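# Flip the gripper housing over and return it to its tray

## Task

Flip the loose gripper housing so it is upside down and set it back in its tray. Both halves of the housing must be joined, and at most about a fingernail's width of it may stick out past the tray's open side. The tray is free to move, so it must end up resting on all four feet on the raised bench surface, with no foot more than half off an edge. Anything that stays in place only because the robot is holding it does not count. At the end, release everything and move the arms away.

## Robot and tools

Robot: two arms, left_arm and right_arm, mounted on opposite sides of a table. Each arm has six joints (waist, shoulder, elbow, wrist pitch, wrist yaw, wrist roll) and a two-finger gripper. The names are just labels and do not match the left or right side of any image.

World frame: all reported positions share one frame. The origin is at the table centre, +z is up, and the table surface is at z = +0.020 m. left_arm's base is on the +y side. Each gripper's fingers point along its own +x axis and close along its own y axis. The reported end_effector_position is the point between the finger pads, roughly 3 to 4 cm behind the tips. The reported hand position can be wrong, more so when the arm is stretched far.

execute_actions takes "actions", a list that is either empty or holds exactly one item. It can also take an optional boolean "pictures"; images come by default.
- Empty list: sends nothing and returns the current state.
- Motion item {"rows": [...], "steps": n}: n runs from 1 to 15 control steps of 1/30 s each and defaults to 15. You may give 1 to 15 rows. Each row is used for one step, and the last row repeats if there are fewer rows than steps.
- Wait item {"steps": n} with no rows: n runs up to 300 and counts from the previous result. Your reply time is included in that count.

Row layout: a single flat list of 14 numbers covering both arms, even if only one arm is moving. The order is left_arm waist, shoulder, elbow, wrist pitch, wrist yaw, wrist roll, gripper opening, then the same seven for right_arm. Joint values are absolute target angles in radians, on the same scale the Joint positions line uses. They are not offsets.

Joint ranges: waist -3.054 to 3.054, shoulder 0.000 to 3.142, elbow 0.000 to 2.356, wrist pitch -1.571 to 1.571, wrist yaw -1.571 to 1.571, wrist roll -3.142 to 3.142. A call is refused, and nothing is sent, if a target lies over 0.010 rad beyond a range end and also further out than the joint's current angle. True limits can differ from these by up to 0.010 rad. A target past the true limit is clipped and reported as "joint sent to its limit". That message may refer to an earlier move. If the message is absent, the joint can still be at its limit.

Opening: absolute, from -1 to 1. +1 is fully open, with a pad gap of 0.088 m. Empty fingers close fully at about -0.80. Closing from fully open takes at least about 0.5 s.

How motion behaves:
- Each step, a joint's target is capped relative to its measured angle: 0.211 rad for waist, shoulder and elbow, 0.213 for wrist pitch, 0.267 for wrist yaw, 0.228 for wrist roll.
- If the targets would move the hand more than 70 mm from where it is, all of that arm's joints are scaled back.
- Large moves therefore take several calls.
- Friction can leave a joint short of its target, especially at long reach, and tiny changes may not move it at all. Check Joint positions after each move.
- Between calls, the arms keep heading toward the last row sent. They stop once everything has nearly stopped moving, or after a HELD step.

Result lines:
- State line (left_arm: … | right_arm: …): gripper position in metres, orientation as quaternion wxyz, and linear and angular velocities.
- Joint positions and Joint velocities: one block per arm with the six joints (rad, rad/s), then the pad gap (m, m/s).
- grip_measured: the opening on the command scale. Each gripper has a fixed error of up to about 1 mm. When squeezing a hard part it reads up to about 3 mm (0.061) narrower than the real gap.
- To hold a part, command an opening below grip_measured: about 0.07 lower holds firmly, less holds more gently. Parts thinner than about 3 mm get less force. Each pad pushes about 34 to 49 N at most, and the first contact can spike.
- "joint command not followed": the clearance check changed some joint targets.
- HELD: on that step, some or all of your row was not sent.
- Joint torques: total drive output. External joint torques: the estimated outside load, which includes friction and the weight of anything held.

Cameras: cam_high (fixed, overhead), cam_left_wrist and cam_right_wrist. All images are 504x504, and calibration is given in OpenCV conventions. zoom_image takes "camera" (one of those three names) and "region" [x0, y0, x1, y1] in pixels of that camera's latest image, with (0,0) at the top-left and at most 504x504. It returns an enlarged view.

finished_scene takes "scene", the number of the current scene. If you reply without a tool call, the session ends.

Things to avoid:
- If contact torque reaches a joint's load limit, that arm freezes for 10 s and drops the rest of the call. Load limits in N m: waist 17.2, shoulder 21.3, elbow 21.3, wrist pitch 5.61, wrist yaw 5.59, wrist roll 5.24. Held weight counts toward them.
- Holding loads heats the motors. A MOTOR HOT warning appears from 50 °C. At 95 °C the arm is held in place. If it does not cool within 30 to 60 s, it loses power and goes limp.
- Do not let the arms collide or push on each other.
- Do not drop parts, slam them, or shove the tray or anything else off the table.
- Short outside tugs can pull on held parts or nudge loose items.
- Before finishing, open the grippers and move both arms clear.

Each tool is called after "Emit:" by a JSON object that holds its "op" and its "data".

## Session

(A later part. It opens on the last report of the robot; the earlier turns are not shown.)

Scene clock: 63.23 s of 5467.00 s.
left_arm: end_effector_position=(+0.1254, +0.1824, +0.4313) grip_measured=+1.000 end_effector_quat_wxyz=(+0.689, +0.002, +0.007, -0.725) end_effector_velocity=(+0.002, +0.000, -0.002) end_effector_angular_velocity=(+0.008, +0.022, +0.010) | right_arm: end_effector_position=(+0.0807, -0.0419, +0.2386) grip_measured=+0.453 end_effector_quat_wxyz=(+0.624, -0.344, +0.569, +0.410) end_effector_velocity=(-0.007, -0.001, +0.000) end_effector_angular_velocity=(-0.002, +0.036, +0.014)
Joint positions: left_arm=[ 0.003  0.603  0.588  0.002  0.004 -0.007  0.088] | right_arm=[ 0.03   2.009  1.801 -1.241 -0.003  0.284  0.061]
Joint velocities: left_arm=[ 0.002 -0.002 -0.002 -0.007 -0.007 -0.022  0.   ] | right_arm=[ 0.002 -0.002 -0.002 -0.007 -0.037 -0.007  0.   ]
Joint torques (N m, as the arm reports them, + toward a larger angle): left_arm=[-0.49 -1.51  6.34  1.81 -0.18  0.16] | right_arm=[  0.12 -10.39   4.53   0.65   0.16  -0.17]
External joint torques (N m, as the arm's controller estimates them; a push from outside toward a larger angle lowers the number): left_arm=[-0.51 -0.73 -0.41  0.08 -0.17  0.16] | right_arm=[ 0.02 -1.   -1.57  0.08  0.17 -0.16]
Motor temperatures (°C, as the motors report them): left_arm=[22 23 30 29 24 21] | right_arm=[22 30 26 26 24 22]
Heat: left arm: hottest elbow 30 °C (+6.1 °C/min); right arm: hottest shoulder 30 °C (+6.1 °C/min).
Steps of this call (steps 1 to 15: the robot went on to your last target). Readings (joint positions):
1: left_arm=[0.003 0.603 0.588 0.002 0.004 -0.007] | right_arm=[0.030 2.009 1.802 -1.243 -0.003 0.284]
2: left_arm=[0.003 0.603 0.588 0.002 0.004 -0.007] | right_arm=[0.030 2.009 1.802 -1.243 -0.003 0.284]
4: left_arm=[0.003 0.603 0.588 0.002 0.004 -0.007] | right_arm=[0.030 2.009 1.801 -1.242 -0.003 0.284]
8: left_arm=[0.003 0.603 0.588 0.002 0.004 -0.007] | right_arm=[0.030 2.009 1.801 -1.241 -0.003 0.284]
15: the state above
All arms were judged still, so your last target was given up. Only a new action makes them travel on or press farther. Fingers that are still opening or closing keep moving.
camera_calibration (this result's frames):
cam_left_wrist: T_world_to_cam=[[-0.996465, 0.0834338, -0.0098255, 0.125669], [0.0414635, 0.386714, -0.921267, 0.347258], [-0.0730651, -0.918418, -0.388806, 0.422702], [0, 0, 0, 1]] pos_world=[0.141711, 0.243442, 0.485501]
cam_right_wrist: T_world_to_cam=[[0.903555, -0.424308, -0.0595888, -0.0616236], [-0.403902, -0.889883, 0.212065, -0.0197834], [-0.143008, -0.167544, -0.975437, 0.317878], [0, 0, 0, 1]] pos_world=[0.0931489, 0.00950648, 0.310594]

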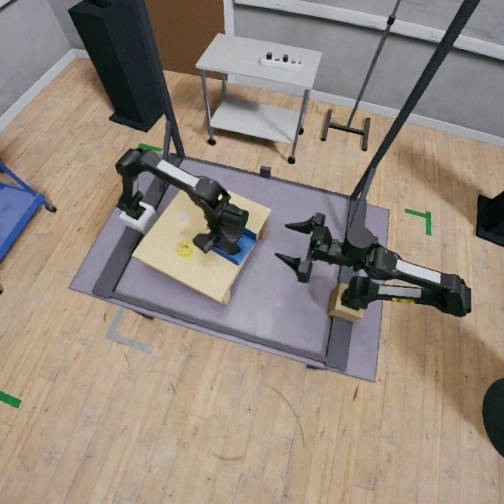

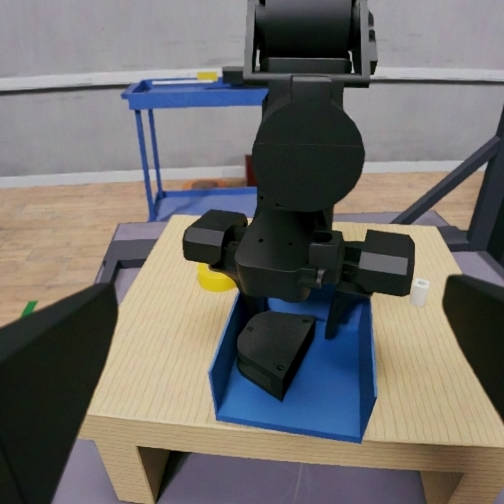

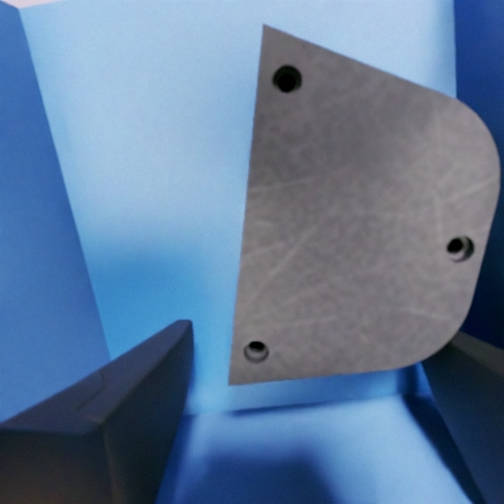

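Emit:
{"op": "execute_actions", "data": {"actions": [{"rows":[[0,1.906,0.39,1.4,0,1.571,1,0.031,2.01,1.79,-1.24,0,0.28,0.45]]}], "pictures": false}}

Emit:
{"op": "execute_actions", "data": {"actions": [{"steps":60}]}}

Emit:
{"op": "zoom_image", "data": {"camera": "cam_high", "region": [170,170,330,310]}}

Scene clock: 76.47 s of 5467.00 s.
left_arm: end_effector_position=(+0.1212, +0.0949, +0.3027) grip_measured=+1.000 end_effector_quat_wxyz=(+0.630, +0.278, -0.173, -0.704) end_effector_velocity=(-0.009, -0.143, -0.176) end_effector_angular_velocity=(-0.031, -1.391, -0.256) | right_arm: end_effector_position=(+0.0807, -0.0419, +0.2386) grip_measured=+0.453 end_effector_quat_wxyz=(+0.624, -0.344, +0.569, +0.410) end_effector_velocity=(-0.005, -0.005, -0.000) end_effector_angular_velocity=(-0.019, +0.022, +0.027)
Joint positions: left_arm=[0.003 1.204 0.406 0.623 0.004 0.648 0.088] | right_arm=[ 0.03   2.009  1.801 -1.241 -0.003  0.284  0.061]
Joint velocities: left_arm=[-0.002  1.331 -0.037  1.326  0.007  1.414  0.   ] | right_arm=[ 0.002 -0.002 -0.002 -0.022 -0.022 -0.022  0.   ]
Joint torques (N m, as the arm reports them, + toward a larger angle): left_arm=[-0.5  -3.22  3.79  2.14 -0.17  0.15] | right_arm=[  0.16 -10.62   4.55   0.65   0.15  -0.16]
External joint torques (N m, as the arm's controller estimates them; a push from outside toward a larger angle lowers the number): left_arm=[-0.5   0.26 -2.15  0.47 -0.18  0.17] | right_arm=[ 0.14 -1.23 -1.51  0.11  0.16 -0.15]
Motor temperatures (°C, as the motors report them): left_arm=[22 23 31 29 24 21] | right_arm=[22 33 25 26 24 22]
Heat: left arm: hottest elbow 31 °C (+6.1 °C/min); right arm: hottest shoulder 33 °C (+7.1 °C/min).
Steps of this call (steps 1 to 90: nothing new was sent; then 9.73 s passed at rest; steps 91 to 105: all 15 steps of this action). Readings (joint positions):
91: left_arm=[0.003 0.616 0.577 0.024 0.004 0.015] | right_arm=[0.030 2.009 1.801 -1.241 -0.003 0.284]
92: left_arm=[0.003 0.637 0.561 0.067 0.004 0.051] | right_arm=[0.030 2.009 1.801 -1.241 -0.003 0.284]
94: left_arm=[0.003 0.704 0.519 0.134 0.004 0.125] | right_arm=[0.030 2.009 1.801 -1.241 -0.003 0.284]
98: left_arm=[0.003 0.889 0.432 0.302 0.004 0.312] | right_arm=[0.030 2.009 1.801 -1.241 -0.003 0.284]
105: the state above

Scene clock: 78.47 s of 5467.00 s.
left_arm: end_effector_position=(+0.1191, +0.0518, +0.2126) grip_measured=+1.000 end_effector_quat_wxyz=(+0.459, +0.513, -0.483, -0.541) end_effector_velocity=(-0.002, +0.001, +0.002) end_effector_angular_velocity=(-0.007, +0.008, -0.009) | right_arm: end_effector_position=(+0.0807, -0.0419, +0.2386) grip_measured=+0.453 end_effector_quat_wxyz=(+0.624, -0.344, +0.569, +0.410) end_effector_velocity=(-0.000, -0.002, +0.000) end_effector_angular_velocity=(-0.006, +0.006, +0.020)
Joint positions: left_arm=[0.003 1.9   0.392 1.396 0.004 1.564 0.088] | right_arm=[ 0.03   2.009  1.801 -1.241 -0.003  0.284  0.061]
Joint velocities: left_arm=[-0.002 -0.002 -0.002  0.007  0.007 -0.007  0.   ] | right_arm=[-0.002 -0.002 -0.002 -0.007 -0.007 -0.022 -0.   ]
Joint torques (N m, as the arm reports them, + toward a larger angle): left_arm=[-0.45 -5.48  2.22  2.26 -0.14  0.12] | right_arm=[  0.12 -10.61   4.56   0.64   0.15  -0.14]
External joint torques (N m, as the arm's controller estimates them; a push from outside toward a larger angle lowers the number): left_arm=[-0.44  0.24 -1.13  0.53 -0.15  0.17] | right_arm=[ 0.13 -1.21 -1.52  0.09  0.14 -0.14]
Motor temperatures (°C, as the motors report them): left_arm=[22 23 30 29 24 21] | right_arm=[22 33 25 26 24 22]
Heat: left arm: hottest elbow 30 °C (+4.1 °C/min); right arm: hottest shoulder 33 °C (+7.1 °C/min).
Steps of this call (steps 1 to 45: the robot went on to your last target; steps 46 to 60: nothing new was sent). Readings (joint positions):
1: left_arm=[0.003 1.249 0.405 0.669 0.004 0.696] | right_arm=[0.030 2.009 1.801 -1.241 -0.003 0.284]
2: left_arm=[0.003 1.294 0.403 0.714 0.004 0.744] | right_arm=[0.030 2.009 1.801 -1.241 -0.003 0.284]
4: left_arm=[0.003 1.384 0.402 0.805 0.004 0.841] | right_arm=[0.030 2.009 1.801 -1.241 -0.003 0.284]
8: left_arm=[0.003 1.563 0.400 0.987 0.004 1.033] | right_arm=[0.030 2.009 1.801 -1.241 -0.003 0.284]
60: the state above
All arms were judged still, so your last target was given up. Only a new action makes them travel on or press farther. Fingers that are still opening or closing keep moving.
camera_calibration (this result's frames):
cam_left_wrist: T_world_to_cam=[[0.0169839, 0.142397, -0.989664, 0.212741], [0.944235, 0.323246, 0.0627143, -0.116903], [0.328835, -0.93554, -0.128966, 0.115057], [0, 0, 0, 1]] pos_world=[0.0689361, 0.115136, 0.232712]
cam_right_wrist: T_world_to_cam=[[0.903555, -0.424308, -0.0595888, -0.0616236], [-0.403902, -0.889883, 0.212065, -0.0197834], [-0.143008, -0.167544, -0.975437, 0.317878], [0, 0, 0, 1]] pos_world=[0.0931489, 0.00950648, 0.310594]

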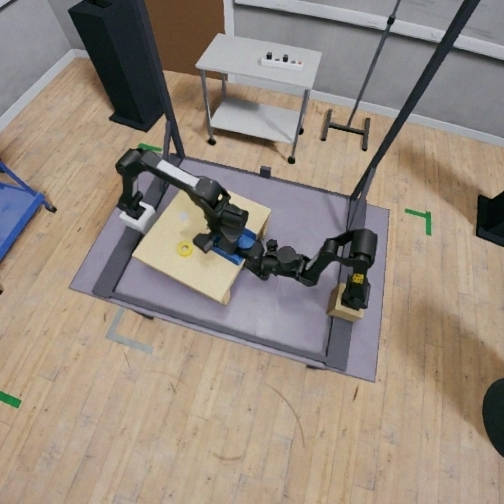

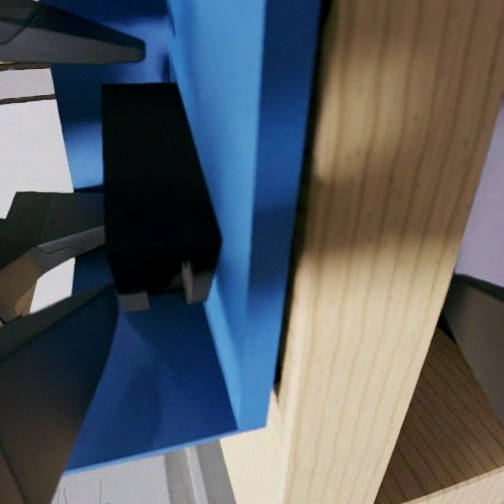

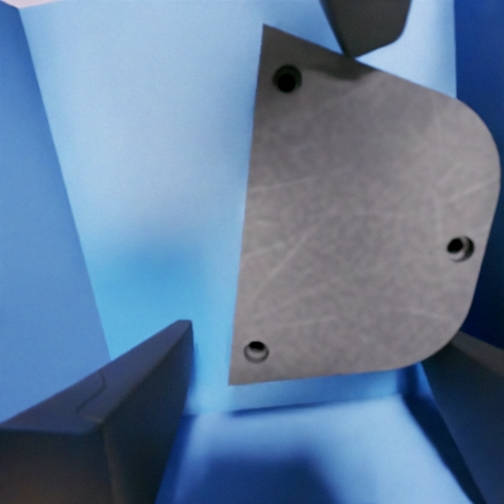

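Region (170, 170, 330, 310) of cam_high's 504x504 image, scaled by 3.150, with more detail than that image has; it fills the top 441 rows of this view, and the rest is white.

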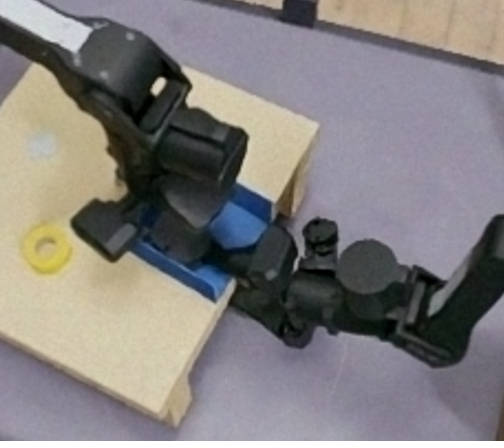

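Emit:
{"op": "execute_actions", "data": {"actions": [{"rows":[[0,1.78,0.278,1.354,0,1.571,1,0.031,2.01,1.79,-1.24,0,0.28,0.45]]}], "pictures": false}}

Emit:
{"op": "execute_actions", "data": {"actions": [{"rows":[[0,1.78,0.25,1.5,0,1.571,1,0.031,2.01,1.79,-1.24,0,0.28,0.45]]}], "pictures": false}}

Emit:
{"op": "execute_actions", "data": {"actions": [{"rows":[[0,1.84,0.269,1.57,0,1.571,0.15,0.031,2.01,1.79,-1.24,0,0.28,0.45]]}], "pictures": false}}

Emit:
{"op": "execute_actions", "data": {"actions": [{"steps":15}]}}

Emit:
{"op": "zoom_image", "data": {"camera": "cam_high", "region": [190,200,290,290]}}

Scene clock: 88.30 s of 5467.00 s.
left_arm: end_effector_position=(+0.1205, +0.0796, +0.2128) grip_measured=+1.000 end_effector_quat_wxyz=(+0.450, +0.522, -0.473, -0.549) end_effector_velocity=(+0.000, +0.005, +0.001) end_effector_angular_velocity=(+0.002, -0.008, +0.004) | right_arm: end_effector_position=(+0.0807, -0.0419, +0.2386) grip_measured=+0.453 end_effector_quat_wxyz=(+0.624, -0.344, +0.569, +0.410) end_effector_velocity=(-0.000, -0.001, +0.001) end_effector_angular_velocity=(-0.001, +0.008, -0.009)
Joint positions: left_arm=[0.003 1.791 0.286 1.357 0.003 1.564 0.088] | right_arm=[ 0.03   2.009  1.801 -1.241 -0.003  0.284  0.061]
Joint velocities: left_arm=[-0.002 -0.022 -0.017 -0.007 -0.007  0.007  0.   ] | right_arm=[-0.002 -0.002  0.002 -0.007 -0.007  0.007 -0.   ]
Joint torques (N m, as the arm reports them, + toward a larger angle): left_arm=[-0.39 -6.82  1.53  1.72 -0.14  0.14] | right_arm=[  0.11 -10.62   4.55   0.65   0.14  -0.17]
External joint torques (N m, as the arm's controller estimates them; a push from outside toward a larger angle lowers the number): left_arm=[-0.39 -1.9  -1.85  0.01 -0.15  0.2 ] | right_arm=[ 0.11 -1.16 -1.6   0.07  0.14 -0.17]
Motor temperatures (°C, as the motors report them): left_arm=[22 24 29 30 24 21] | right_arm=[22 35 25 26 24 22]
Heat: left arm: hottest wrist pitch 30 °C (+3.0 °C/min); right arm: hottest shoulder 35 °C (+8.0 °C/min).
Steps of this call (steps 1 to 90: nothing new was sent; then 6.33 s passed at rest; steps 91 to 105: all 15 steps of this action). Readings (joint positions):
91: left_arm=[0.003 1.891 0.382 1.393 0.004 1.564] | right_arm=[0.030 2.009 1.801 -1.241 -0.003 0.284]
92: left_arm=[0.003 1.871 0.363 1.385 0.003 1.564] | right_arm=[0.030 2.009 1.801 -1.241 -0.003 0.284]
94: left_arm=[0.003 1.833 0.324 1.374 0.003 1.564] | right_arm=[0.030 2.009 1.801 -1.241 -0.003 0.284]
98: left_arm=[0.003 1.804 0.296 1.362 0.003 1.564] | right_arm=[0.030 2.009 1.801 -1.241 -0.003 0.284]
105: the state above

Scene clock: 88.80 s of 5467.00 s.
left_arm: end_effector_position=(+0.1208, +0.0845, +0.2353) grip_measured=+1.000 end_effector_quat_wxyz=(+0.479, +0.495, -0.502, -0.523) end_effector_velocity=(+0.002, +0.002, -0.001) end_effector_angular_velocity=(+0.003, +0.006, +0.020) | right_arm: end_effector_position=(+0.0807, -0.0419, +0.2386) grip_measured=+0.453 end_effector_quat_wxyz=(+0.624, -0.344, +0.569, +0.410) end_effector_velocity=(-0.001, -0.003, -0.001) end_effector_angular_velocity=(-0.011, +0.010, -0.009)
Joint positions: left_arm=[0.003 1.787 0.257 1.493 0.003 1.565 0.088] | right_arm=[ 0.03   2.009  1.801 -1.241 -0.003  0.284  0.061]
Joint velocities: left_arm=[-0.002  0.002 -0.007  0.007 -0.022 -0.007  0.   ] | right_arm=[-0.002 -0.002 -0.007 -0.007 -0.007  0.007 -0.   ]
Joint torques (N m, as the arm reports them, + toward a larger angle): left_arm=[-0.28 -6.3   1.6   2.21 -0.11  0.12] | right_arm=[  0.14 -10.61   4.52   0.64   0.16  -0.17]
External joint torques (N m, as the arm's controller estimates them; a push from outside toward a larger angle lowers the number): left_arm=[-0.3  -1.57 -1.59  0.51 -0.11  0.17] | right_arm=[ 0.2  -1.25 -1.56  0.07  0.15 -0.17]
Motor temperatures (°C, as the motors report them): left_arm=[22 24 29 30 24 21] | right_arm=[22 35 25 26 24 22]
Heat: left arm: hottest wrist pitch 30 °C (+3.0 °C/min); right arm: hottest shoulder 35 °C (+8.1 °C/min).
Steps of this call (steps 1 to 15: all 15 steps of this action). Readings (joint positions):
1: left_arm=[0.003 1.791 0.282 1.371 0.003 1.565] | right_arm=[0.030 2.009 1.801 -1.241 -0.003 0.284]
2: left_arm=[0.003 1.791 0.275 1.401 0.003 1.565] | right_arm=[0.030 2.009 1.801 -1.241 -0.003 0.284]
4: left_arm=[0.003 1.788 0.266 1.444 0.003 1.565] | right_arm=[0.030 2.009 1.801 -1.241 -0.003 0.284]
8: left_arm=[0.003 1.787 0.260 1.477 0.003 1.565] | right_arm=[0.030 2.009 1.801 -1.241 -0.003 0.284]
15: the state above

Scene clock: 89.30 s of 5467.00 s.
left_arm: end_effector_position=(+0.1207, +0.0827, +0.2359) grip_measured=+0.171 end_effector_quat_wxyz=(+0.486, +0.488, -0.509, -0.516) end_effector_velocity=(-0.002, +0.001, -0.002) end_effector_angular_velocity=(+0.004, +0.022, +0.000) | right_arm: end_effector_position=(+0.0807, -0.0419, +0.2386) grip_measured=+0.453 end_effector_quat_wxyz=(+0.624, -0.344, +0.569, +0.410) end_effector_velocity=(-0.000, -0.002, -0.002) end_effector_angular_velocity=(-0.011, +0.008, +0.006)
Joint positions: left_arm=[0.003 1.833 0.261 1.563 0.003 1.565 0.047] | right_arm=[ 0.03   2.009  1.801 -1.241 -0.003  0.284  0.061]
Joint velocities: left_arm=[-0.007  0.007 -0.002  0.007 -0.007 -0.022 -0.007] | right_arm=[-0.002  0.002 -0.002 -0.007 -0.007 -0.007 -0.   ]
Joint torques (N m, as the arm reports them, + toward a larger angle): left_arm=[-0.33 -4.9   2.96  2.21 -0.14  0.11] | right_arm=[  0.17 -10.62   4.52   0.63   0.16  -0.16]
External joint torques (N m, as the arm's controller estimates them; a push from outside toward a larger angle lowers the number): left_arm=[-0.32 -0.04 -0.01  0.51 -0.15  0.16] | right_arm=[ 0.18 -1.29 -1.56  0.06  0.16 -0.16]
Motor temperatures (°C, as the motors report them): left_arm=[22 24 29 30 24 21] | right_arm=[22 35 25 26 24 22]
Heat: left arm: hottest wrist pitch 30 °C (+3.0 °C/min); right arm: hottest shoulder 35 °C (+8.0 °C/min).
joint sent to its limit (left arm) — the command would take joint 4 (wrist pitch) past its upper limit, so that joint was sent only as far as its limit.
Steps of this call (steps 1 to 15: all 15 steps of this action). Readings (joint positions):
1: left_arm=[0.003 1.791 0.257 1.504 0.003 1.565] | right_arm=[0.030 2.009 1.801 -1.241 -0.003 0.284]
2: left_arm=[0.003 1.799 0.257 1.521 0.003 1.565] | right_arm=[0.030 2.009 1.801 -1.241 -0.003 0.284]
4: left_arm=[0.003 1.813 0.258 1.538 0.003 1.565] | right_arm=[0.030 2.009 1.801 -1.241 -0.003 0.284]
8: left_arm=[0.003 1.828 0.259 1.555 0.003 1.565] | right_arm=[0.030 2.009 1.801 -1.241 -0.003 0.284]
15: the state above

Scene clock: 89.80 s of 5467.00 s.
left_arm: end_effector_position=(+0.1207, +0.0827, +0.2358) grip_measured=+0.153 end_effector_quat_wxyz=(+0.486, +0.488, -0.509, -0.516) end_effector_velocity=(-0.001, +0.002, -0.003) end_effector_angular_velocity=(+0.012, -0.008, -0.000) | right_arm: end_effector_position=(+0.0807, -0.0419, +0.2386) grip_measured=+0.453 end_effector_quat_wxyz=(+0.624, -0.344, +0.569, +0.410) end_effector_velocity=(-0.000, -0.002, +0.002) end_effector_angular_velocity=(-0.001, +0.007, +0.006)
Joint positions: left_arm=[0.003 1.835 0.261 1.565 0.003 1.565 0.046] | right_arm=[ 0.03   2.009  1.801 -1.241 -0.003  0.284  0.061]
Joint velocities: left_arm=[-0.007 -0.002 -0.007 -0.007 -0.007  0.007 -0.   ] | right_arm=[-0.002 -0.007 -0.002 -0.007 -0.007 -0.007 -0.   ]
Joint torques (N m, as the arm reports them, + toward a larger angle): left_arm=[-0.43 -4.94  2.78  2.23 -0.11  0.1 ] | right_arm=[  0.08 -10.6    4.51   0.64   0.15  -0.15]
External joint torques (N m, as the arm's controller estimates them; a push from outside toward a larger angle lowers the number): left_arm=[-0.4  -0.06 -0.19  0.51 -0.12  0.16] | right_arm=[ 0.08 -1.17 -1.59  0.08  0.14 -0.15]
Motor temperatures (°C, as the motors report them): left_arm=[22 24 29 30 24 21] | right_arm=[22 35 25 26 24 22]
Heat: left arm: hottest wrist pitch 30 °C (+3.0 °C/min); right arm: hottest shoulder 35 °C (+8.1 °C/min).
joint sent to its limit (left arm) — the command would take joint 4 (wrist pitch) past its upper limit, so that joint was sent only as far as its limit.
Steps of this call (steps 1 to 15: the robot went on to your last target). Readings (joint positions):
1: left_arm=[0.003 1.833 0.261 1.564 0.003 1.565] | right_arm=[0.030 2.009 1.801 -1.241 -0.003 0.284]
2: left_arm=[0.003 1.834 0.261 1.564 0.003 1.565] | right_arm=[0.030 2.009 1.801 -1.241 -0.003 0.284]
4: left_arm=[0.003 1.834 0.261 1.564 0.003 1.565] | right_arm=[0.030 2.009 1.801 -1.241 -0.003 0.284]
8: left_arm=[0.003 1.834 0.261 1.565 0.003 1.565] | right_arm=[0.030 2.009 1.801 -1.241 -0.003 0.284]
15: the state above
All arms were judged still, so your last target was given up. Only a new action makes them travel on or press farther. Fingers that are still opening or closing keep moving.
camera_calibration (this result's frames):
cam_left_wrist: T_world_to_cam=[[0.0127953, 0.0395919, -0.999134, 0.242515], [0.944183, 0.328463, 0.0251073, -0.12142], [0.329172, -0.943687, -0.0331792, 0.124502], [0, 0, 0, 1]] pos_world=[0.0705574, 0.147771, 0.249484]
cam_right_wrist: T_world_to_cam=[[0.903555, -0.424308, -0.0595888, -0.0616236], [-0.403902, -0.889883, 0.212065, -0.0197834], [-0.143008, -0.167544, -0.975437, 0.317878], [0, 0, 0, 1]] pos_world=[0.0931489, 0.00950648, 0.310594]

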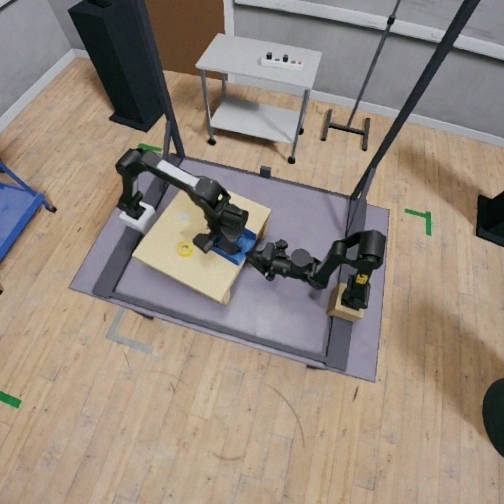

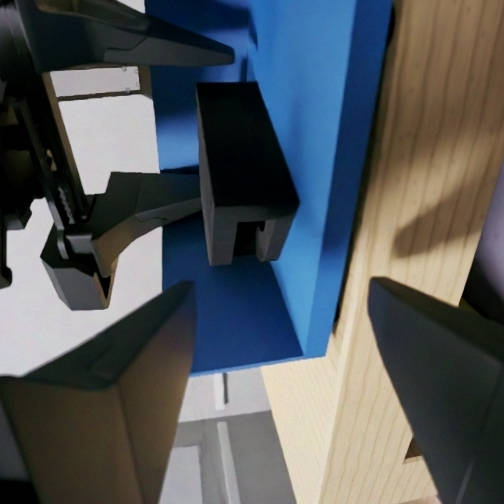

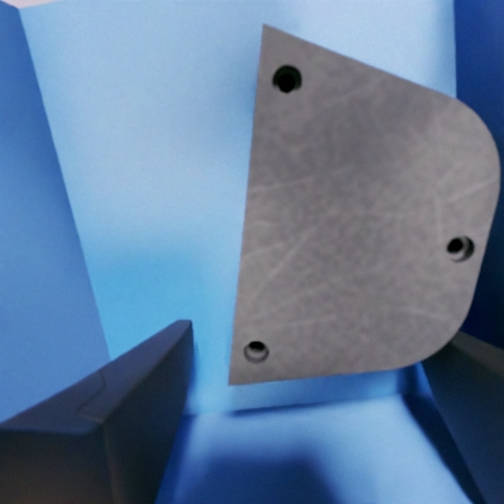

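Region (190, 200, 290, 290) of cam_high's 504x504 image, scaled by 5.040, with more detail than that image has; it fills the top 454 rows of this view, and the rest is white.

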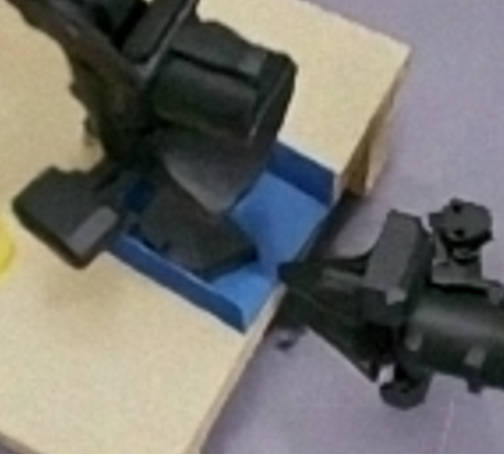

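Emit:
{"op": "execute_actions", "data": {"actions": [{"rows":[[0,1.77,0.293,1.49,0,1.571,0.15,0.031,2.01,1.79,-1.24,0,0.28,0.45]]}], "pictures": false}}

Emit:
{"op": "execute_actions", "data": {"actions": [{"rows":[[0,1.77,0.293,1.49,0,1.571,0.15,0.025,2.02,1.81,-1.21,0,0.28,0.45],[0,1.77,0.293,1.49,0,1.571,0.15,0.025,2.02,1.81,-1.21,0,0.28,0.45],[0,1.77,0.293,1.49,0,1.571,0.15,0.025,2.02,1.81,-1.21,0,0.28,0.45],[0,1.77,0.293,1.49,0,1.571,0.15,0.025,2.02,1.81,-1.21,0,0.28,0.45],[0,1.77,0.293,1.49,0,1.571,0.15,0.025,2.03,1.81,-1.17,0,0.28,0.45],[0,1.77,0.293,1.49,0,1.571,0.15,0.025,2.03,1.81,-1.17,0,0.28,0.45],[0,1.77,0.293,1.49,0,1.571,0.15,0.025,2.03,1.81,-1.17,0,0.28,0.45],[0,1.77,0.293,1.49,0,1.571,0.15,0.025,2.03,1.81,-1.17,0,0.28,0.45],[0,1.77,0.293,1.49,0,1.571,0.15,0.022,2.04,1.815,-1.134,0,0.28,0.45]]}], "pictures": false}}

Emit:
{"op": "execute_actions", "data": {"actions": [{"steps":15}]}}

Emit:
{"op": "zoom_image", "data": {"camera": "cam_high", "region": [190,200,290,290]}}

Scene clock: 98.13 s of 5467.00 s.
left_arm: end_effector_position=(+0.1205, +0.0779, +0.2459) grip_measured=+0.152 end_effector_quat_wxyz=(+0.488, +0.486, -0.510, -0.515) end_effector_velocity=(+0.000, -0.002, +0.005) end_effector_angular_velocity=(-0.012, +0.008, +0.005) | right_arm: end_effector_position=(+0.0807, -0.0419, +0.2386) grip_measured=+0.453 end_effector_quat_wxyz=(+0.624, -0.344, +0.569, +0.410) end_effector_velocity=(-0.003, -0.005, -0.002) end_effector_angular_velocity=(-0.023, +0.027, -0.007)
Joint positions: left_arm=[0.003 1.78  0.284 1.494 0.003 1.565 0.046] | right_arm=[ 0.03   2.009  1.801 -1.241 -0.003  0.284  0.061]
Joint velocities: left_arm=[-0.002 -0.012  0.007 -0.007 -0.007 -0.007 -0.   ] | right_arm=[-0.002  0.002 -0.002 -0.022 -0.022  0.007 -0.   ]
Joint torques (N m, as the arm reports them, + toward a larger angle): left_arm=[-0.37 -6.58  2.89  1.75 -0.11  0.12] | right_arm=[  0.12 -10.6    4.54   0.65   0.16  -0.17]
External joint torques (N m, as the arm's controller estimates them; a push from outside toward a larger angle lowers the number): left_arm=[-0.38 -1.67 -0.53  0.02 -0.12  0.18] | right_arm=[ 0.05 -1.28 -1.5   0.1   0.17 -0.17]
Motor temperatures (°C, as the motors report them): left_arm=[22 24 28 31 24 21] | right_arm=[22 36 25 25 24 22]
Heat: left arm: hottest wrist pitch 31 °C (+3.0 °C/min); right arm: hottest shoulder 36 °C (+9.0 °C/min).
Steps of this call (steps 1 to 90: nothing new was sent; then 4.83 s passed at rest; steps 91 to 105: all 15 steps of this action). Readings (joint positions):
91: left_arm=[0.003 1.830 0.263 1.557 0.003 1.565] | right_arm=[0.030 2.009 1.801 -1.241 -0.003 0.284]
92: left_arm=[0.003 1.821 0.267 1.539 0.003 1.565] | right_arm=[0.030 2.009 1.801 -1.241 -0.003 0.284]
94: left_arm=[0.003 1.805 0.275 1.522 0.003 1.565] | right_arm=[0.030 2.009 1.801 -1.241 -0.003 0.284]
98: left_arm=[0.003 1.786 0.284 1.503 0.003 1.565] | right_arm=[0.030 2.009 1.801 -1.241 -0.003 0.284]
105: the state above

Scene clock: 98.63 s of 5467.00 s.
left_arm: end_effector_position=(+0.1205, +0.0777, +0.2461) grip_measured=+0.152 end_effector_quat_wxyz=(+0.488, +0.486, -0.510, -0.515) end_effector_velocity=(+0.000, +0.001, -0.005) end_effector_angular_velocity=(+0.022, -0.008, +0.005) | right_arm: end_effector_position=(+0.0861, -0.0205, +0.2416) grip_measured=+0.453 end_effector_quat_wxyz=(+0.645, -0.316, +0.545, +0.433) end_effector_velocity=(+0.004, +0.012, -0.006) end_effector_angular_velocity=(+0.032, +0.000, +0.001)
Joint positions: left_arm=[0.003 1.779 0.285 1.492 0.003 1.565 0.046] | right_arm=[ 0.025  2.015  1.807 -1.145 -0.003  0.284  0.061]
Joint velocities: left_arm=[-0.002 -0.002 -0.002 -0.022 -0.007  0.007 -0.   ] | right_arm=[-0.007  0.022  0.002  0.051 -0.007 -0.007 -0.   ]
Joint torques (N m, as the arm reports them, + toward a larger angle): left_arm=[-0.4  -6.69  3.06  1.8  -0.12  0.12] | right_arm=[-0.07 -8.36  6.79  0.87  0.17 -0.16]
External joint torques (N m, as the arm's controller estimates them; a push from outside toward a larger angle lowers the number): left_arm=[-0.43 -1.81 -0.34  0.08 -0.12  0.18] | right_arm=[-0.13  1.21  0.57  0.16  0.17 -0.16]
Motor temperatures (°C, as the motors report them): left_arm=[22 24 28 31 24 21] | right_arm=[22 36 25 25 24 22]
Heat: left arm: hottest wrist pitch 31 °C (+3.0 °C/min); right arm: hottest shoulder 36 °C (+9.1 °C/min).
Steps of this call (steps 1 to 15: all 15 steps of this action). Readings (joint positions):
1: left_arm=[0.003 1.780 0.284 1.493 0.003 1.565] | right_arm=[0.030 2.009 1.801 -1.239 -0.003 0.284]
2: left_arm=[0.003 1.780 0.284 1.493 0.003 1.565] | right_arm=[0.030 2.009 1.801 -1.232 -0.003 0.284]
4: left_arm=[0.003 1.779 0.284 1.493 0.003 1.565] | right_arm=[0.030 2.009 1.801 -1.222 -0.003 0.284]
8: left_arm=[0.003 1.779 0.285 1.492 0.003 1.565] | right_arm=[0.029 2.009 1.802 -1.190 -0.003 0.284]
15: the state above

Scene clock: 99.13 s of 5467.00 s.
left_arm: end_effector_position=(+0.1205, +0.0777, +0.2461) grip_measured=+0.152 end_effector_quat_wxyz=(+0.488, +0.486, -0.510, -0.515) end_effector_velocity=(+0.000, +0.001, +0.002) end_effector_angular_velocity=(-0.007, +0.008, +0.005) | right_arm: end_effector_position=(+0.0864, -0.0184, +0.2410) grip_measured=+0.453 end_effector_quat_wxyz=(+0.646, -0.314, +0.543, +0.434) end_effector_velocity=(-0.000, -0.002, -0.000) end_effector_angular_velocity=(-0.006, +0.007, +0.006)
Joint positions: left_arm=[0.003 1.779 0.285 1.492 0.003 1.565 0.046] | right_arm=[ 0.025  2.018  1.808 -1.136 -0.003  0.284  0.061]
Joint velocities: left_arm=[-0.002 -0.002 -0.002  0.007 -0.007 -0.007  0.   ] | right_arm=[-0.002 -0.002 -0.002 -0.007 -0.007 -0.007 -0.   ]
Joint torques (N m, as the arm reports them, + toward a larger angle): left_arm=[-0.37 -6.71  3.18  1.77 -0.14  0.14] | right_arm=[-0.28 -8.48  6.77  0.99  0.14 -0.16]
External joint torques (N m, as the arm's controller estimates them; a push from outside toward a larger angle lowers the number): left_arm=[-0.37 -1.79 -0.24  0.04 -0.15  0.2 ] | right_arm=[-0.34  1.22  0.44  0.24  0.14 -0.15]
Motor temperatures (°C, as the motors report them): left_arm=[22 24 28 31 24 21] | right_arm=[22 36 25 25 24 22]
Heat: left arm: hottest wrist pitch 31 °C (+3.0 °C/min); right arm: hottest shoulder 36 °C (+9.0 °C/min).
Steps of this call (steps 1 to 15: the robot went on to your last target). Readings (joint positions):
1: left_arm=[0.003 1.779 0.285 1.492 0.003 1.565] | right_arm=[0.025 2.016 1.807 -1.143 -0.003 0.284]
2: left_arm=[0.003 1.779 0.285 1.492 0.003 1.565] | right_arm=[0.025 2.017 1.807 -1.142 -0.003 0.284]
4: left_arm=[0.003 1.779 0.285 1.492 0.003 1.565] | right_arm=[0.025 2.017 1.807 -1.139 -0.003 0.284]
8: left_arm=[0.003 1.779 0.285 1.492 0.003 1.565] | right_arm=[0.025 2.018 1.807 -1.137 -0.003 0.284]
15: the state above
All arms were judged still, so your last target was given up. Only a new action makes them travel on or press farther. Fingers that are still opening or closing keep moving.
camera_calibration (this result's frames):
cam_left_wrist: T_world_to_cam=[[0.012485, 0.0331191, -0.999373, 0.253633], [0.944191, 0.328617, 0.0226859, -0.119246], [0.329163, -0.943882, -0.0271679, 0.118786], [0, 0, 0, 1]] pos_world=[0.0703242, 0.142906, 0.259406]
cam_right_wrist: T_world_to_cam=[[0.902837, -0.420951, -0.0876635, -0.0498311], [-0.410705, -0.904609, 0.114032, 0.026915], [-0.127303, -0.0669487, -0.989602, 0.328925], [0, 0, 0, 1]] pos_world=[0.0979168, 0.0253922, 0.318067]

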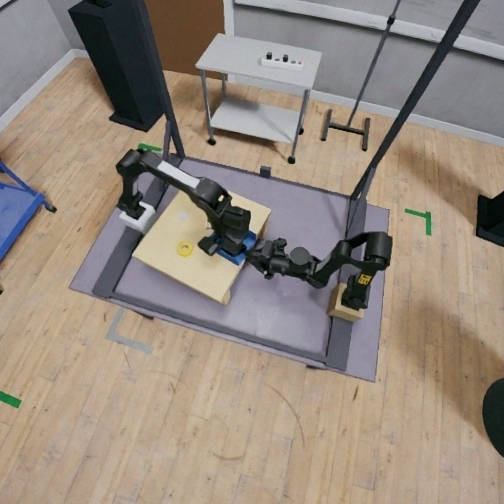

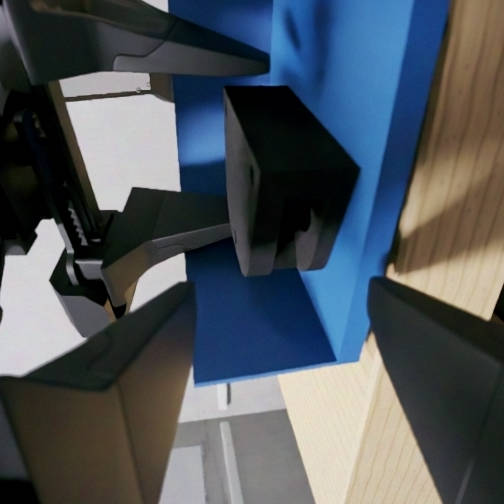

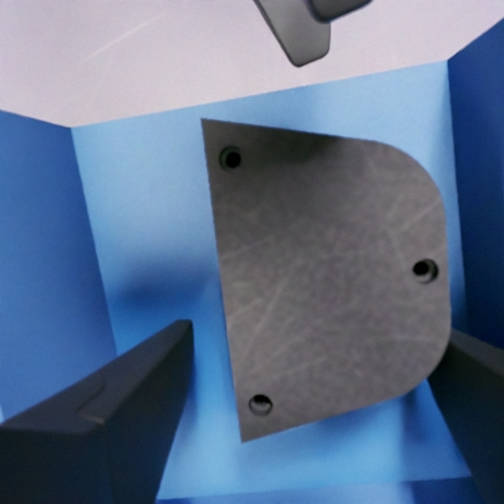

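Region (190, 200, 290, 290) of cam_high's 504x504 image, scaled by 5.040, with more detail than that image has; it fills the top 454 rows of this view, and the rest is white.

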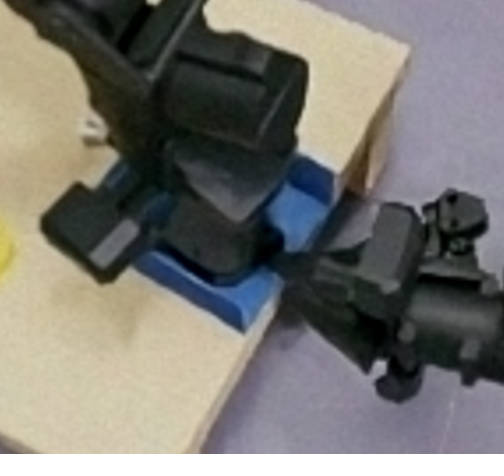

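Emit:
{"op": "execute_actions", "data": {"actions": [{"rows":[[0,1.80,0.31,1.49,0,1.571,0.15,0.03,2.06,1.835,-1.11,0,0.28,0.3],[0,1.80,0.31,1.49,0,1.571,0.15,0.03,2.06,1.835,-1.11,0,0.28,0.3],[0,1.80,0.31,1.49,0,1.571,0.15,0.03,2.06,1.835,-1.11,0,0.28,0.3],[0,1.80,0.31,1.49,0,1.571,0.15,0.03,2.06,1.835,-1.11,0,0.28,0.3],[0,1.80,0.31,1.49,0,1.571,0.15,0.03,2.06,1.835,-1.11,0,0.28,0.3],[0,1.80,0.31,1.49,0,1.571,0.15,0.03,2.08,1.855,-1.087,0,0.28,0.3]]}], "pictures": false}}

Emit:
{"op": "execute_actions", "data": {"actions": [{"steps":15}]}}

Scene clock: 105.63 s of 5467.00 s.
left_arm: end_effector_position=(+0.1203, +0.0735, +0.2457) grip_measured=+0.152 end_effector_quat_wxyz=(+0.488, +0.486, -0.511, -0.514) end_effector_velocity=(+0.000, +0.001, -0.003) end_effector_angular_velocity=(+0.012, -0.008, +0.005) | right_arm: end_effector_position=(+0.0888, -0.0001, +0.2386) grip_measured=+0.306 end_effector_quat_wxyz=(+0.655, -0.302, +0.531, +0.446) end_effector_velocity=(+0.002, +0.001, +0.000) end_effector_angular_velocity=(-0.004, -0.009, +0.003)
Joint positions: left_arm=[0.003 1.794 0.301 1.491 0.003 1.565 0.046] | right_arm=[ 0.027  2.056  1.845 -1.091 -0.003  0.284  0.054]
Joint velocities: left_arm=[-0.002  0.002 -0.002 -0.007 -0.007  0.007 -0.   ] | right_arm=[-0.002  0.007  0.012 -0.007  0.007 -0.007 -0.001]
Joint torques (N m, as the arm reports them, + toward a larger angle): left_arm=[-0.38 -4.87  3.11  1.84 -0.14  0.14] | right_arm=[ 0.36 -8.68  6.93  0.98  0.15 -0.17]
External joint torques (N m, as the arm's controller estimates them; a push from outside toward a larger angle lowers the number): left_arm=[-0.37  0.11 -0.24  0.13 -0.15  0.19] | right_arm=[ 0.45  1.3   0.6   0.18  0.14 -0.17]
Motor temperatures (°C, as the motors report them): left_arm=[22 25 28 31 24 21] | right_arm=[22 35 26 25 24 22]
Heat: left arm: hottest wrist pitch 31 °C (+2.0 °C/min); right arm: hottest shoulder 35 °C (+8.1 °C/min).
Steps of this call (steps 1 to 90: nothing new was sent; then 3.00 s passed at rest; steps 91 to 105: all 15 steps of this action). Readings (joint positions):
91: left_arm=[0.003 1.779 0.286 1.491 0.003 1.565] | right_arm=[0.025 2.020 1.809 -1.135 -0.003 0.284]
92: left_arm=[0.003 1.781 0.289 1.491 0.003 1.565] | right_arm=[0.025 2.023 1.813 -1.129 -0.003 0.284]
94: left_arm=[0.003 1.785 0.295 1.491 0.003 1.565] | right_arm=[0.025 2.030 1.821 -1.119 -0.003 0.284]
98: left_arm=[0.003 1.791 0.300 1.491 0.003 1.565] | right_arm=[0.025 2.044 1.835 -1.102 -0.003 0.284]
105: the state above

Scene clock: 106.13 s of 5467.00 s.
left_arm: end_effector_position=(+0.1202, +0.0734, +0.2455) grip_measured=+0.152 end_effector_quat_wxyz=(+0.488, +0.486, -0.511, -0.515) end_effector_velocity=(-0.002, +0.001, -0.001) end_effector_angular_velocity=(+0.008, +0.007, -0.010) | right_arm: end_effector_position=(+0.0887, +0.0008, +0.2391) grip_measured=+0.303 end_effector_quat_wxyz=(+0.655, -0.301, +0.530, +0.446) end_effector_velocity=(+0.005, +0.003, -0.001) end_effector_angular_velocity=(+0.015, -0.012, -0.002)
Joint positions: left_arm=[0.003 1.794 0.302 1.491 0.003 1.565 0.046] | right_arm=[ 0.027  2.057  1.848 -1.089 -0.003  0.284  0.054]
Joint velocities: left_arm=[-0.002 -0.002 -0.002 -0.007  0.007 -0.007 -0.   ] | right_arm=[-0.007  0.002 -0.002  0.022  0.007 -0.007 -0.   ]
Joint torques (N m, as the arm reports them, + toward a larger angle): left_arm=[-0.33 -4.92  3.18  1.84 -0.1   0.14] | right_arm=[ 0.28 -8.8   6.84  0.99  0.16 -0.16]
External joint torques (N m, as the arm's controller estimates them; a push from outside toward a larger angle lowers the number): left_arm=[-0.32  0.13 -0.22  0.11 -0.11  0.2 ] | right_arm=[ 0.3   1.11  0.5   0.16  0.15 -0.16]
Motor temperatures (°C, as the motors report them): left_arm=[22 25 28 31 24 21] | right_arm=[22 35 26 25 24 22]
Heat: left arm: hottest wrist pitch 31 °C (+2.0 °C/min); right arm: hottest shoulder 35 °C (+8.0 °C/min).
Steps of this call (steps 1 to 15: the robot went on to your last target). Readings (joint positions):
1: left_arm=[0.003 1.794 0.301 1.491 0.003 1.565] | right_arm=[0.027 2.056 1.846 -1.091 -0.003 0.284]
2: left_arm=[0.003 1.794 0.301 1.491 0.003 1.565] | right_arm=[0.027 2.057 1.846 -1.090 -0.003 0.284]
4: left_arm=[0.003 1.794 0.301 1.491 0.003 1.565] | right_arm=[0.027 2.057 1.847 -1.090 -0.003 0.284]
8: left_arm=[0.003 1.794 0.302 1.491 0.003 1.565] | right_arm=[0.027 2.057 1.847 -1.090 -0.003 0.284]
15: the state above
All arms were judged still, so your last target was given up. Only a new action makes them travel on or press farther. Fingers that are still opening or closing keep moving.
camera_calibration (this result's frames):
cam_left_wrist: T_world_to_cam=[[0.0124485, 0.0323574, -0.999399, 0.253217], [0.944191, 0.328635, 0.022401, -0.117554], [0.329162, -0.943903, -0.0264606, 0.114603], [0, 0, 0, 1]] pos_world=[0.0701184, 0.138613, 0.258731]
cam_right_wrist: T_world_to_cam=[[0.904359, -0.414803, -0.100364, -0.0410784], [-0.409677, -0.90968, 0.0681736, 0.0563419], [-0.119578, -0.0205366, -0.992612, 0.3286], [0, 0, 0, 1]] pos_world=[0.0995249, 0.040962, 0.318209]

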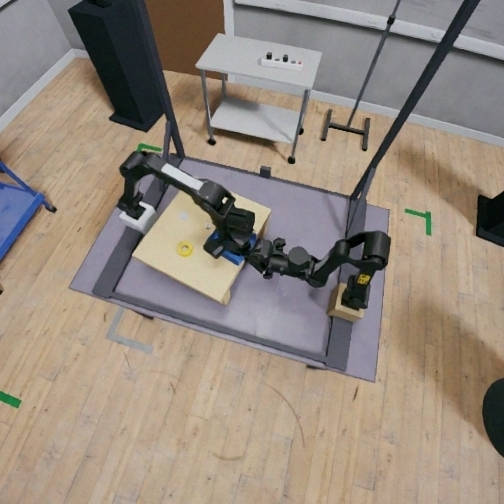

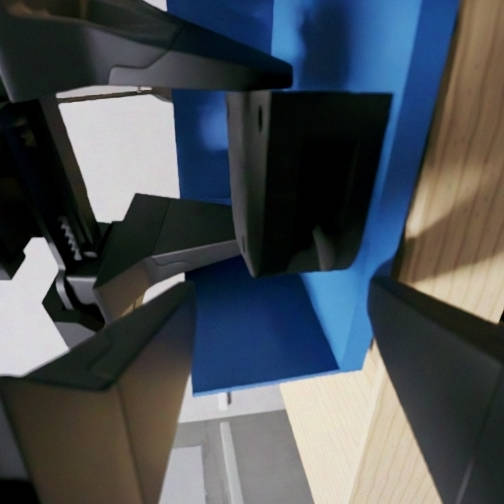

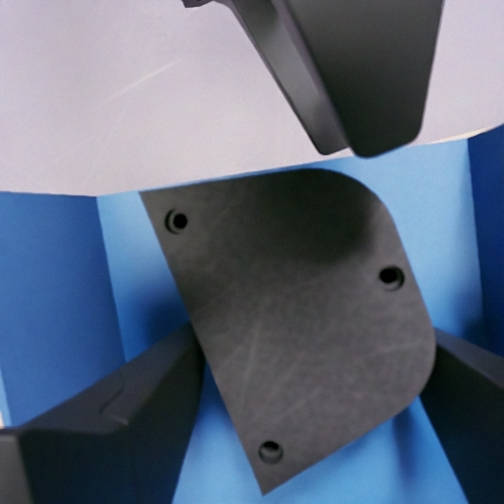

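Emit:
{"op": "execute_actions", "data": {"actions": [{"rows":[[0,1.80,0.31,1.49,0,1.571,0.15,0.03,2.08,1.855,-1.087,0,0.28,0.5],[0,1.80,0.31,1.49,0,1.571,0.15,0.03,2.08,1.855,-1.087,0,0.28,0.5],[0,1.80,0.31,1.49,0,1.571,0.15,0.03,2.08,1.855,-1.087,0,0.28,0.5],[0,1.80,0.31,1.49,0,1.571,0.15,0.03,2.08,1.855,-1.087,0,0.28,0.5],[0,1.80,0.31,1.49,0,1.571,0.15,0.035,2.10,1.865,-1.07,0,0.0,0.5]]}], "pictures": false}}

Emit:
{"op": "execute_actions", "data": {"actions": [{"steps":15}]}}

Scene clock: 111.30 s of 5467.00 s.
left_arm: end_effector_position=(+0.1202, +0.0734, +0.2455) grip_measured=+0.152 end_effector_quat_wxyz=(+0.488, +0.486, -0.511, -0.515) end_effector_velocity=(-0.002, +0.001, -0.001) end_effector_angular_velocity=(+0.008, +0.007, -0.010) | right_arm: end_effector_position=(+0.0871, +0.0069, +0.2339) grip_measured=+0.493 end_effector_quat_wxyz=(+0.610, -0.384, +0.465, +0.514) end_effector_velocity=(-0.002, +0.003, +0.004) end_effector_angular_velocity=(+0.010, -0.051, +0.153)
Joint positions: left_arm=[0.003 1.794 0.302 1.491 0.003 1.565 0.046] | right_arm=[ 0.033  2.077  1.856 -1.073 -0.003  0.024  0.063]
Joint velocities: left_arm=[-0.002 -0.002 -0.002 -0.007  0.007 -0.007 -0.   ] | right_arm=[ 0.007 -0.002  0.007  0.007  0.007 -0.154  0.001]
Joint torques (N m, as the arm reports them, + toward a larger angle): left_arm=[-0.28 -4.95  3.17  1.82 -0.12  0.12] | right_arm=[ 0.32 -8.97  6.94  0.98  0.12 -0.24]
External joint torques (N m, as the arm's controller estimates them; a push from outside toward a larger angle lowers the number): left_arm=[-0.27  0.05 -0.2   0.1  -0.14  0.18] | right_arm=[ 0.29  1.26  0.54  0.14  0.13 -0.24]
Motor temperatures (°C, as the motors report them): left_arm=[22 25 28 31 24 21] | right_arm=[22 35 27 26 24 22]
Heat: left arm: hottest wrist pitch 31 °C (+2.0 °C/min); right arm: hottest shoulder 35 °C (+7.2 °C/min).
Steps of this call (steps 1 to 90: nothing new was sent; then 1.67 s passed at rest; steps 91 to 105: all 15 steps of this action). Readings (joint positions):
91: left_arm=[0.003 1.794 0.302 1.491 0.003 1.565] | right_arm=[0.027 2.057 1.848 -1.089 -0.003 0.284]
92: left_arm=[0.003 1.794 0.302 1.491 0.003 1.565] | right_arm=[0.027 2.057 1.848 -1.089 -0.003 0.284]
94: left_arm=[0.003 1.794 0.302 1.491 0.003 1.565] | right_arm=[0.027 2.057 1.848 -1.089 -0.003 0.284]
98: left_arm=[0.003 1.794 0.302 1.491 0.003 1.565] | right_arm=[0.029 2.068 1.856 -1.077 -0.003 0.121]
105: the state above

Scene clock: 111.80 s of 5467.00 s.
left_arm: end_effector_position=(+0.1202, +0.0734, +0.2455) grip_measured=+0.152 end_effector_quat_wxyz=(+0.488, +0.486, -0.511, -0.515) end_effector_velocity=(+0.002, +0.001, -0.001) end_effector_angular_velocity=(+0.007, -0.008, +0.020) | right_arm: end_effector_position=(+0.0870, +0.0076, +0.2345) grip_measured=+0.497 end_effector_quat_wxyz=(+0.607, -0.389, +0.459, +0.519) end_effector_velocity=(+0.002, -0.001, +0.001) end_effector_angular_velocity=(-0.004, -0.013, +0.017)
Joint positions: left_arm=[0.003 1.794 0.302 1.491 0.003 1.565 0.046] | right_arm=[ 0.033  2.077  1.858 -1.072 -0.003  0.006  0.063]
Joint velocities: left_arm=[-0.002 -0.002 -0.002 -0.007 -0.022  0.007  0.   ] | right_arm=[-0.002 -0.002  0.002 -0.007  0.007 -0.022  0.   ]
Joint torques (N m, as the arm reports them, + toward a larger angle): left_arm=[-0.35 -4.93  3.02  1.82 -0.11  0.13] | right_arm=[ 0.11 -9.03  6.84  1.02  0.14 -0.2 ]
External joint torques (N m, as the arm's controller estimates them; a push from outside toward a larger angle lowers the number): left_arm=[-0.36  0.08 -0.38  0.11 -0.11  0.18] | right_arm=[ 0.12  1.17  0.42  0.18  0.15 -0.2 ]
Motor temperatures (°C, as the motors report them): left_arm=[22 25 28 31 24 21] | right_arm=[22 35 27 26 24 22]
Heat: left arm: hottest wrist pitch 31 °C (+2.0 °C/min); right arm: hottest shoulder 35 °C (+7.1 °C/min).
Steps of this call (steps 1 to 15: the robot went on to your last target). Readings (joint positions):
1: left_arm=[0.003 1.794 0.302 1.491 0.003 1.565] | right_arm=[0.033 2.077 1.857 -1.073 -0.003 0.019]
2: left_arm=[0.003 1.794 0.302 1.491 0.003 1.565] | right_arm=[0.033 2.077 1.857 -1.073 -0.003 0.016]
4: left_arm=[0.003 1.794 0.302 1.491 0.003 1.565] | right_arm=[0.033 2.077 1.858 -1.072 -0.003 0.011]
8: left_arm=[0.003 1.794 0.302 1.491 0.003 1.565] | right_arm=[0.033 2.077 1.858 -1.072 -0.003 0.008]
15: the state above
camera_calibration (this result's frames):
cam_left_wrist: T_world_to_cam=[[0.0124485, 0.0323574, -0.999399, 0.253217], [0.944191, 0.328635, 0.022401, -0.117554], [0.329162, -0.943903, -0.0264606, 0.114603], [0, 0, 0, 1]] pos_world=[0.0701184, 0.138613, 0.258731]
cam_right_wrist: T_world_to_cam=[[0.987709, -0.154004, -0.0267289, -0.0636558], [-0.152547, -0.987033, 0.0499586, 0.0445383], [-0.0340761, -0.0452671, -0.998394, 0.318079], [0, 0, 0, 1]] pos_world=[0.0805064, 0.048556, 0.313641]

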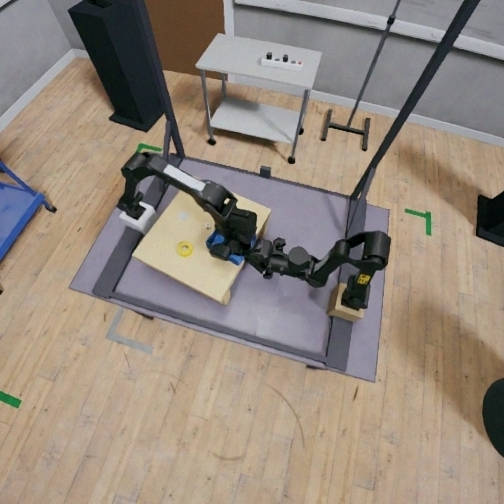

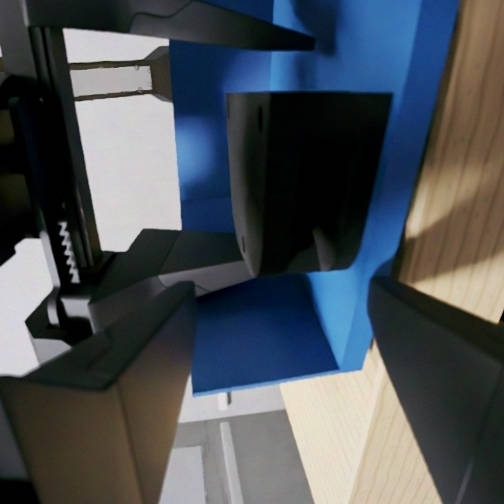

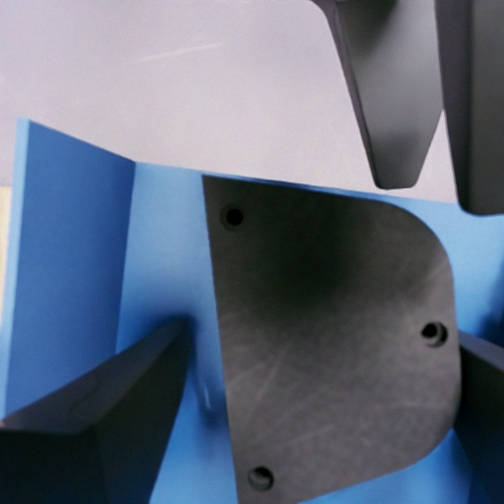

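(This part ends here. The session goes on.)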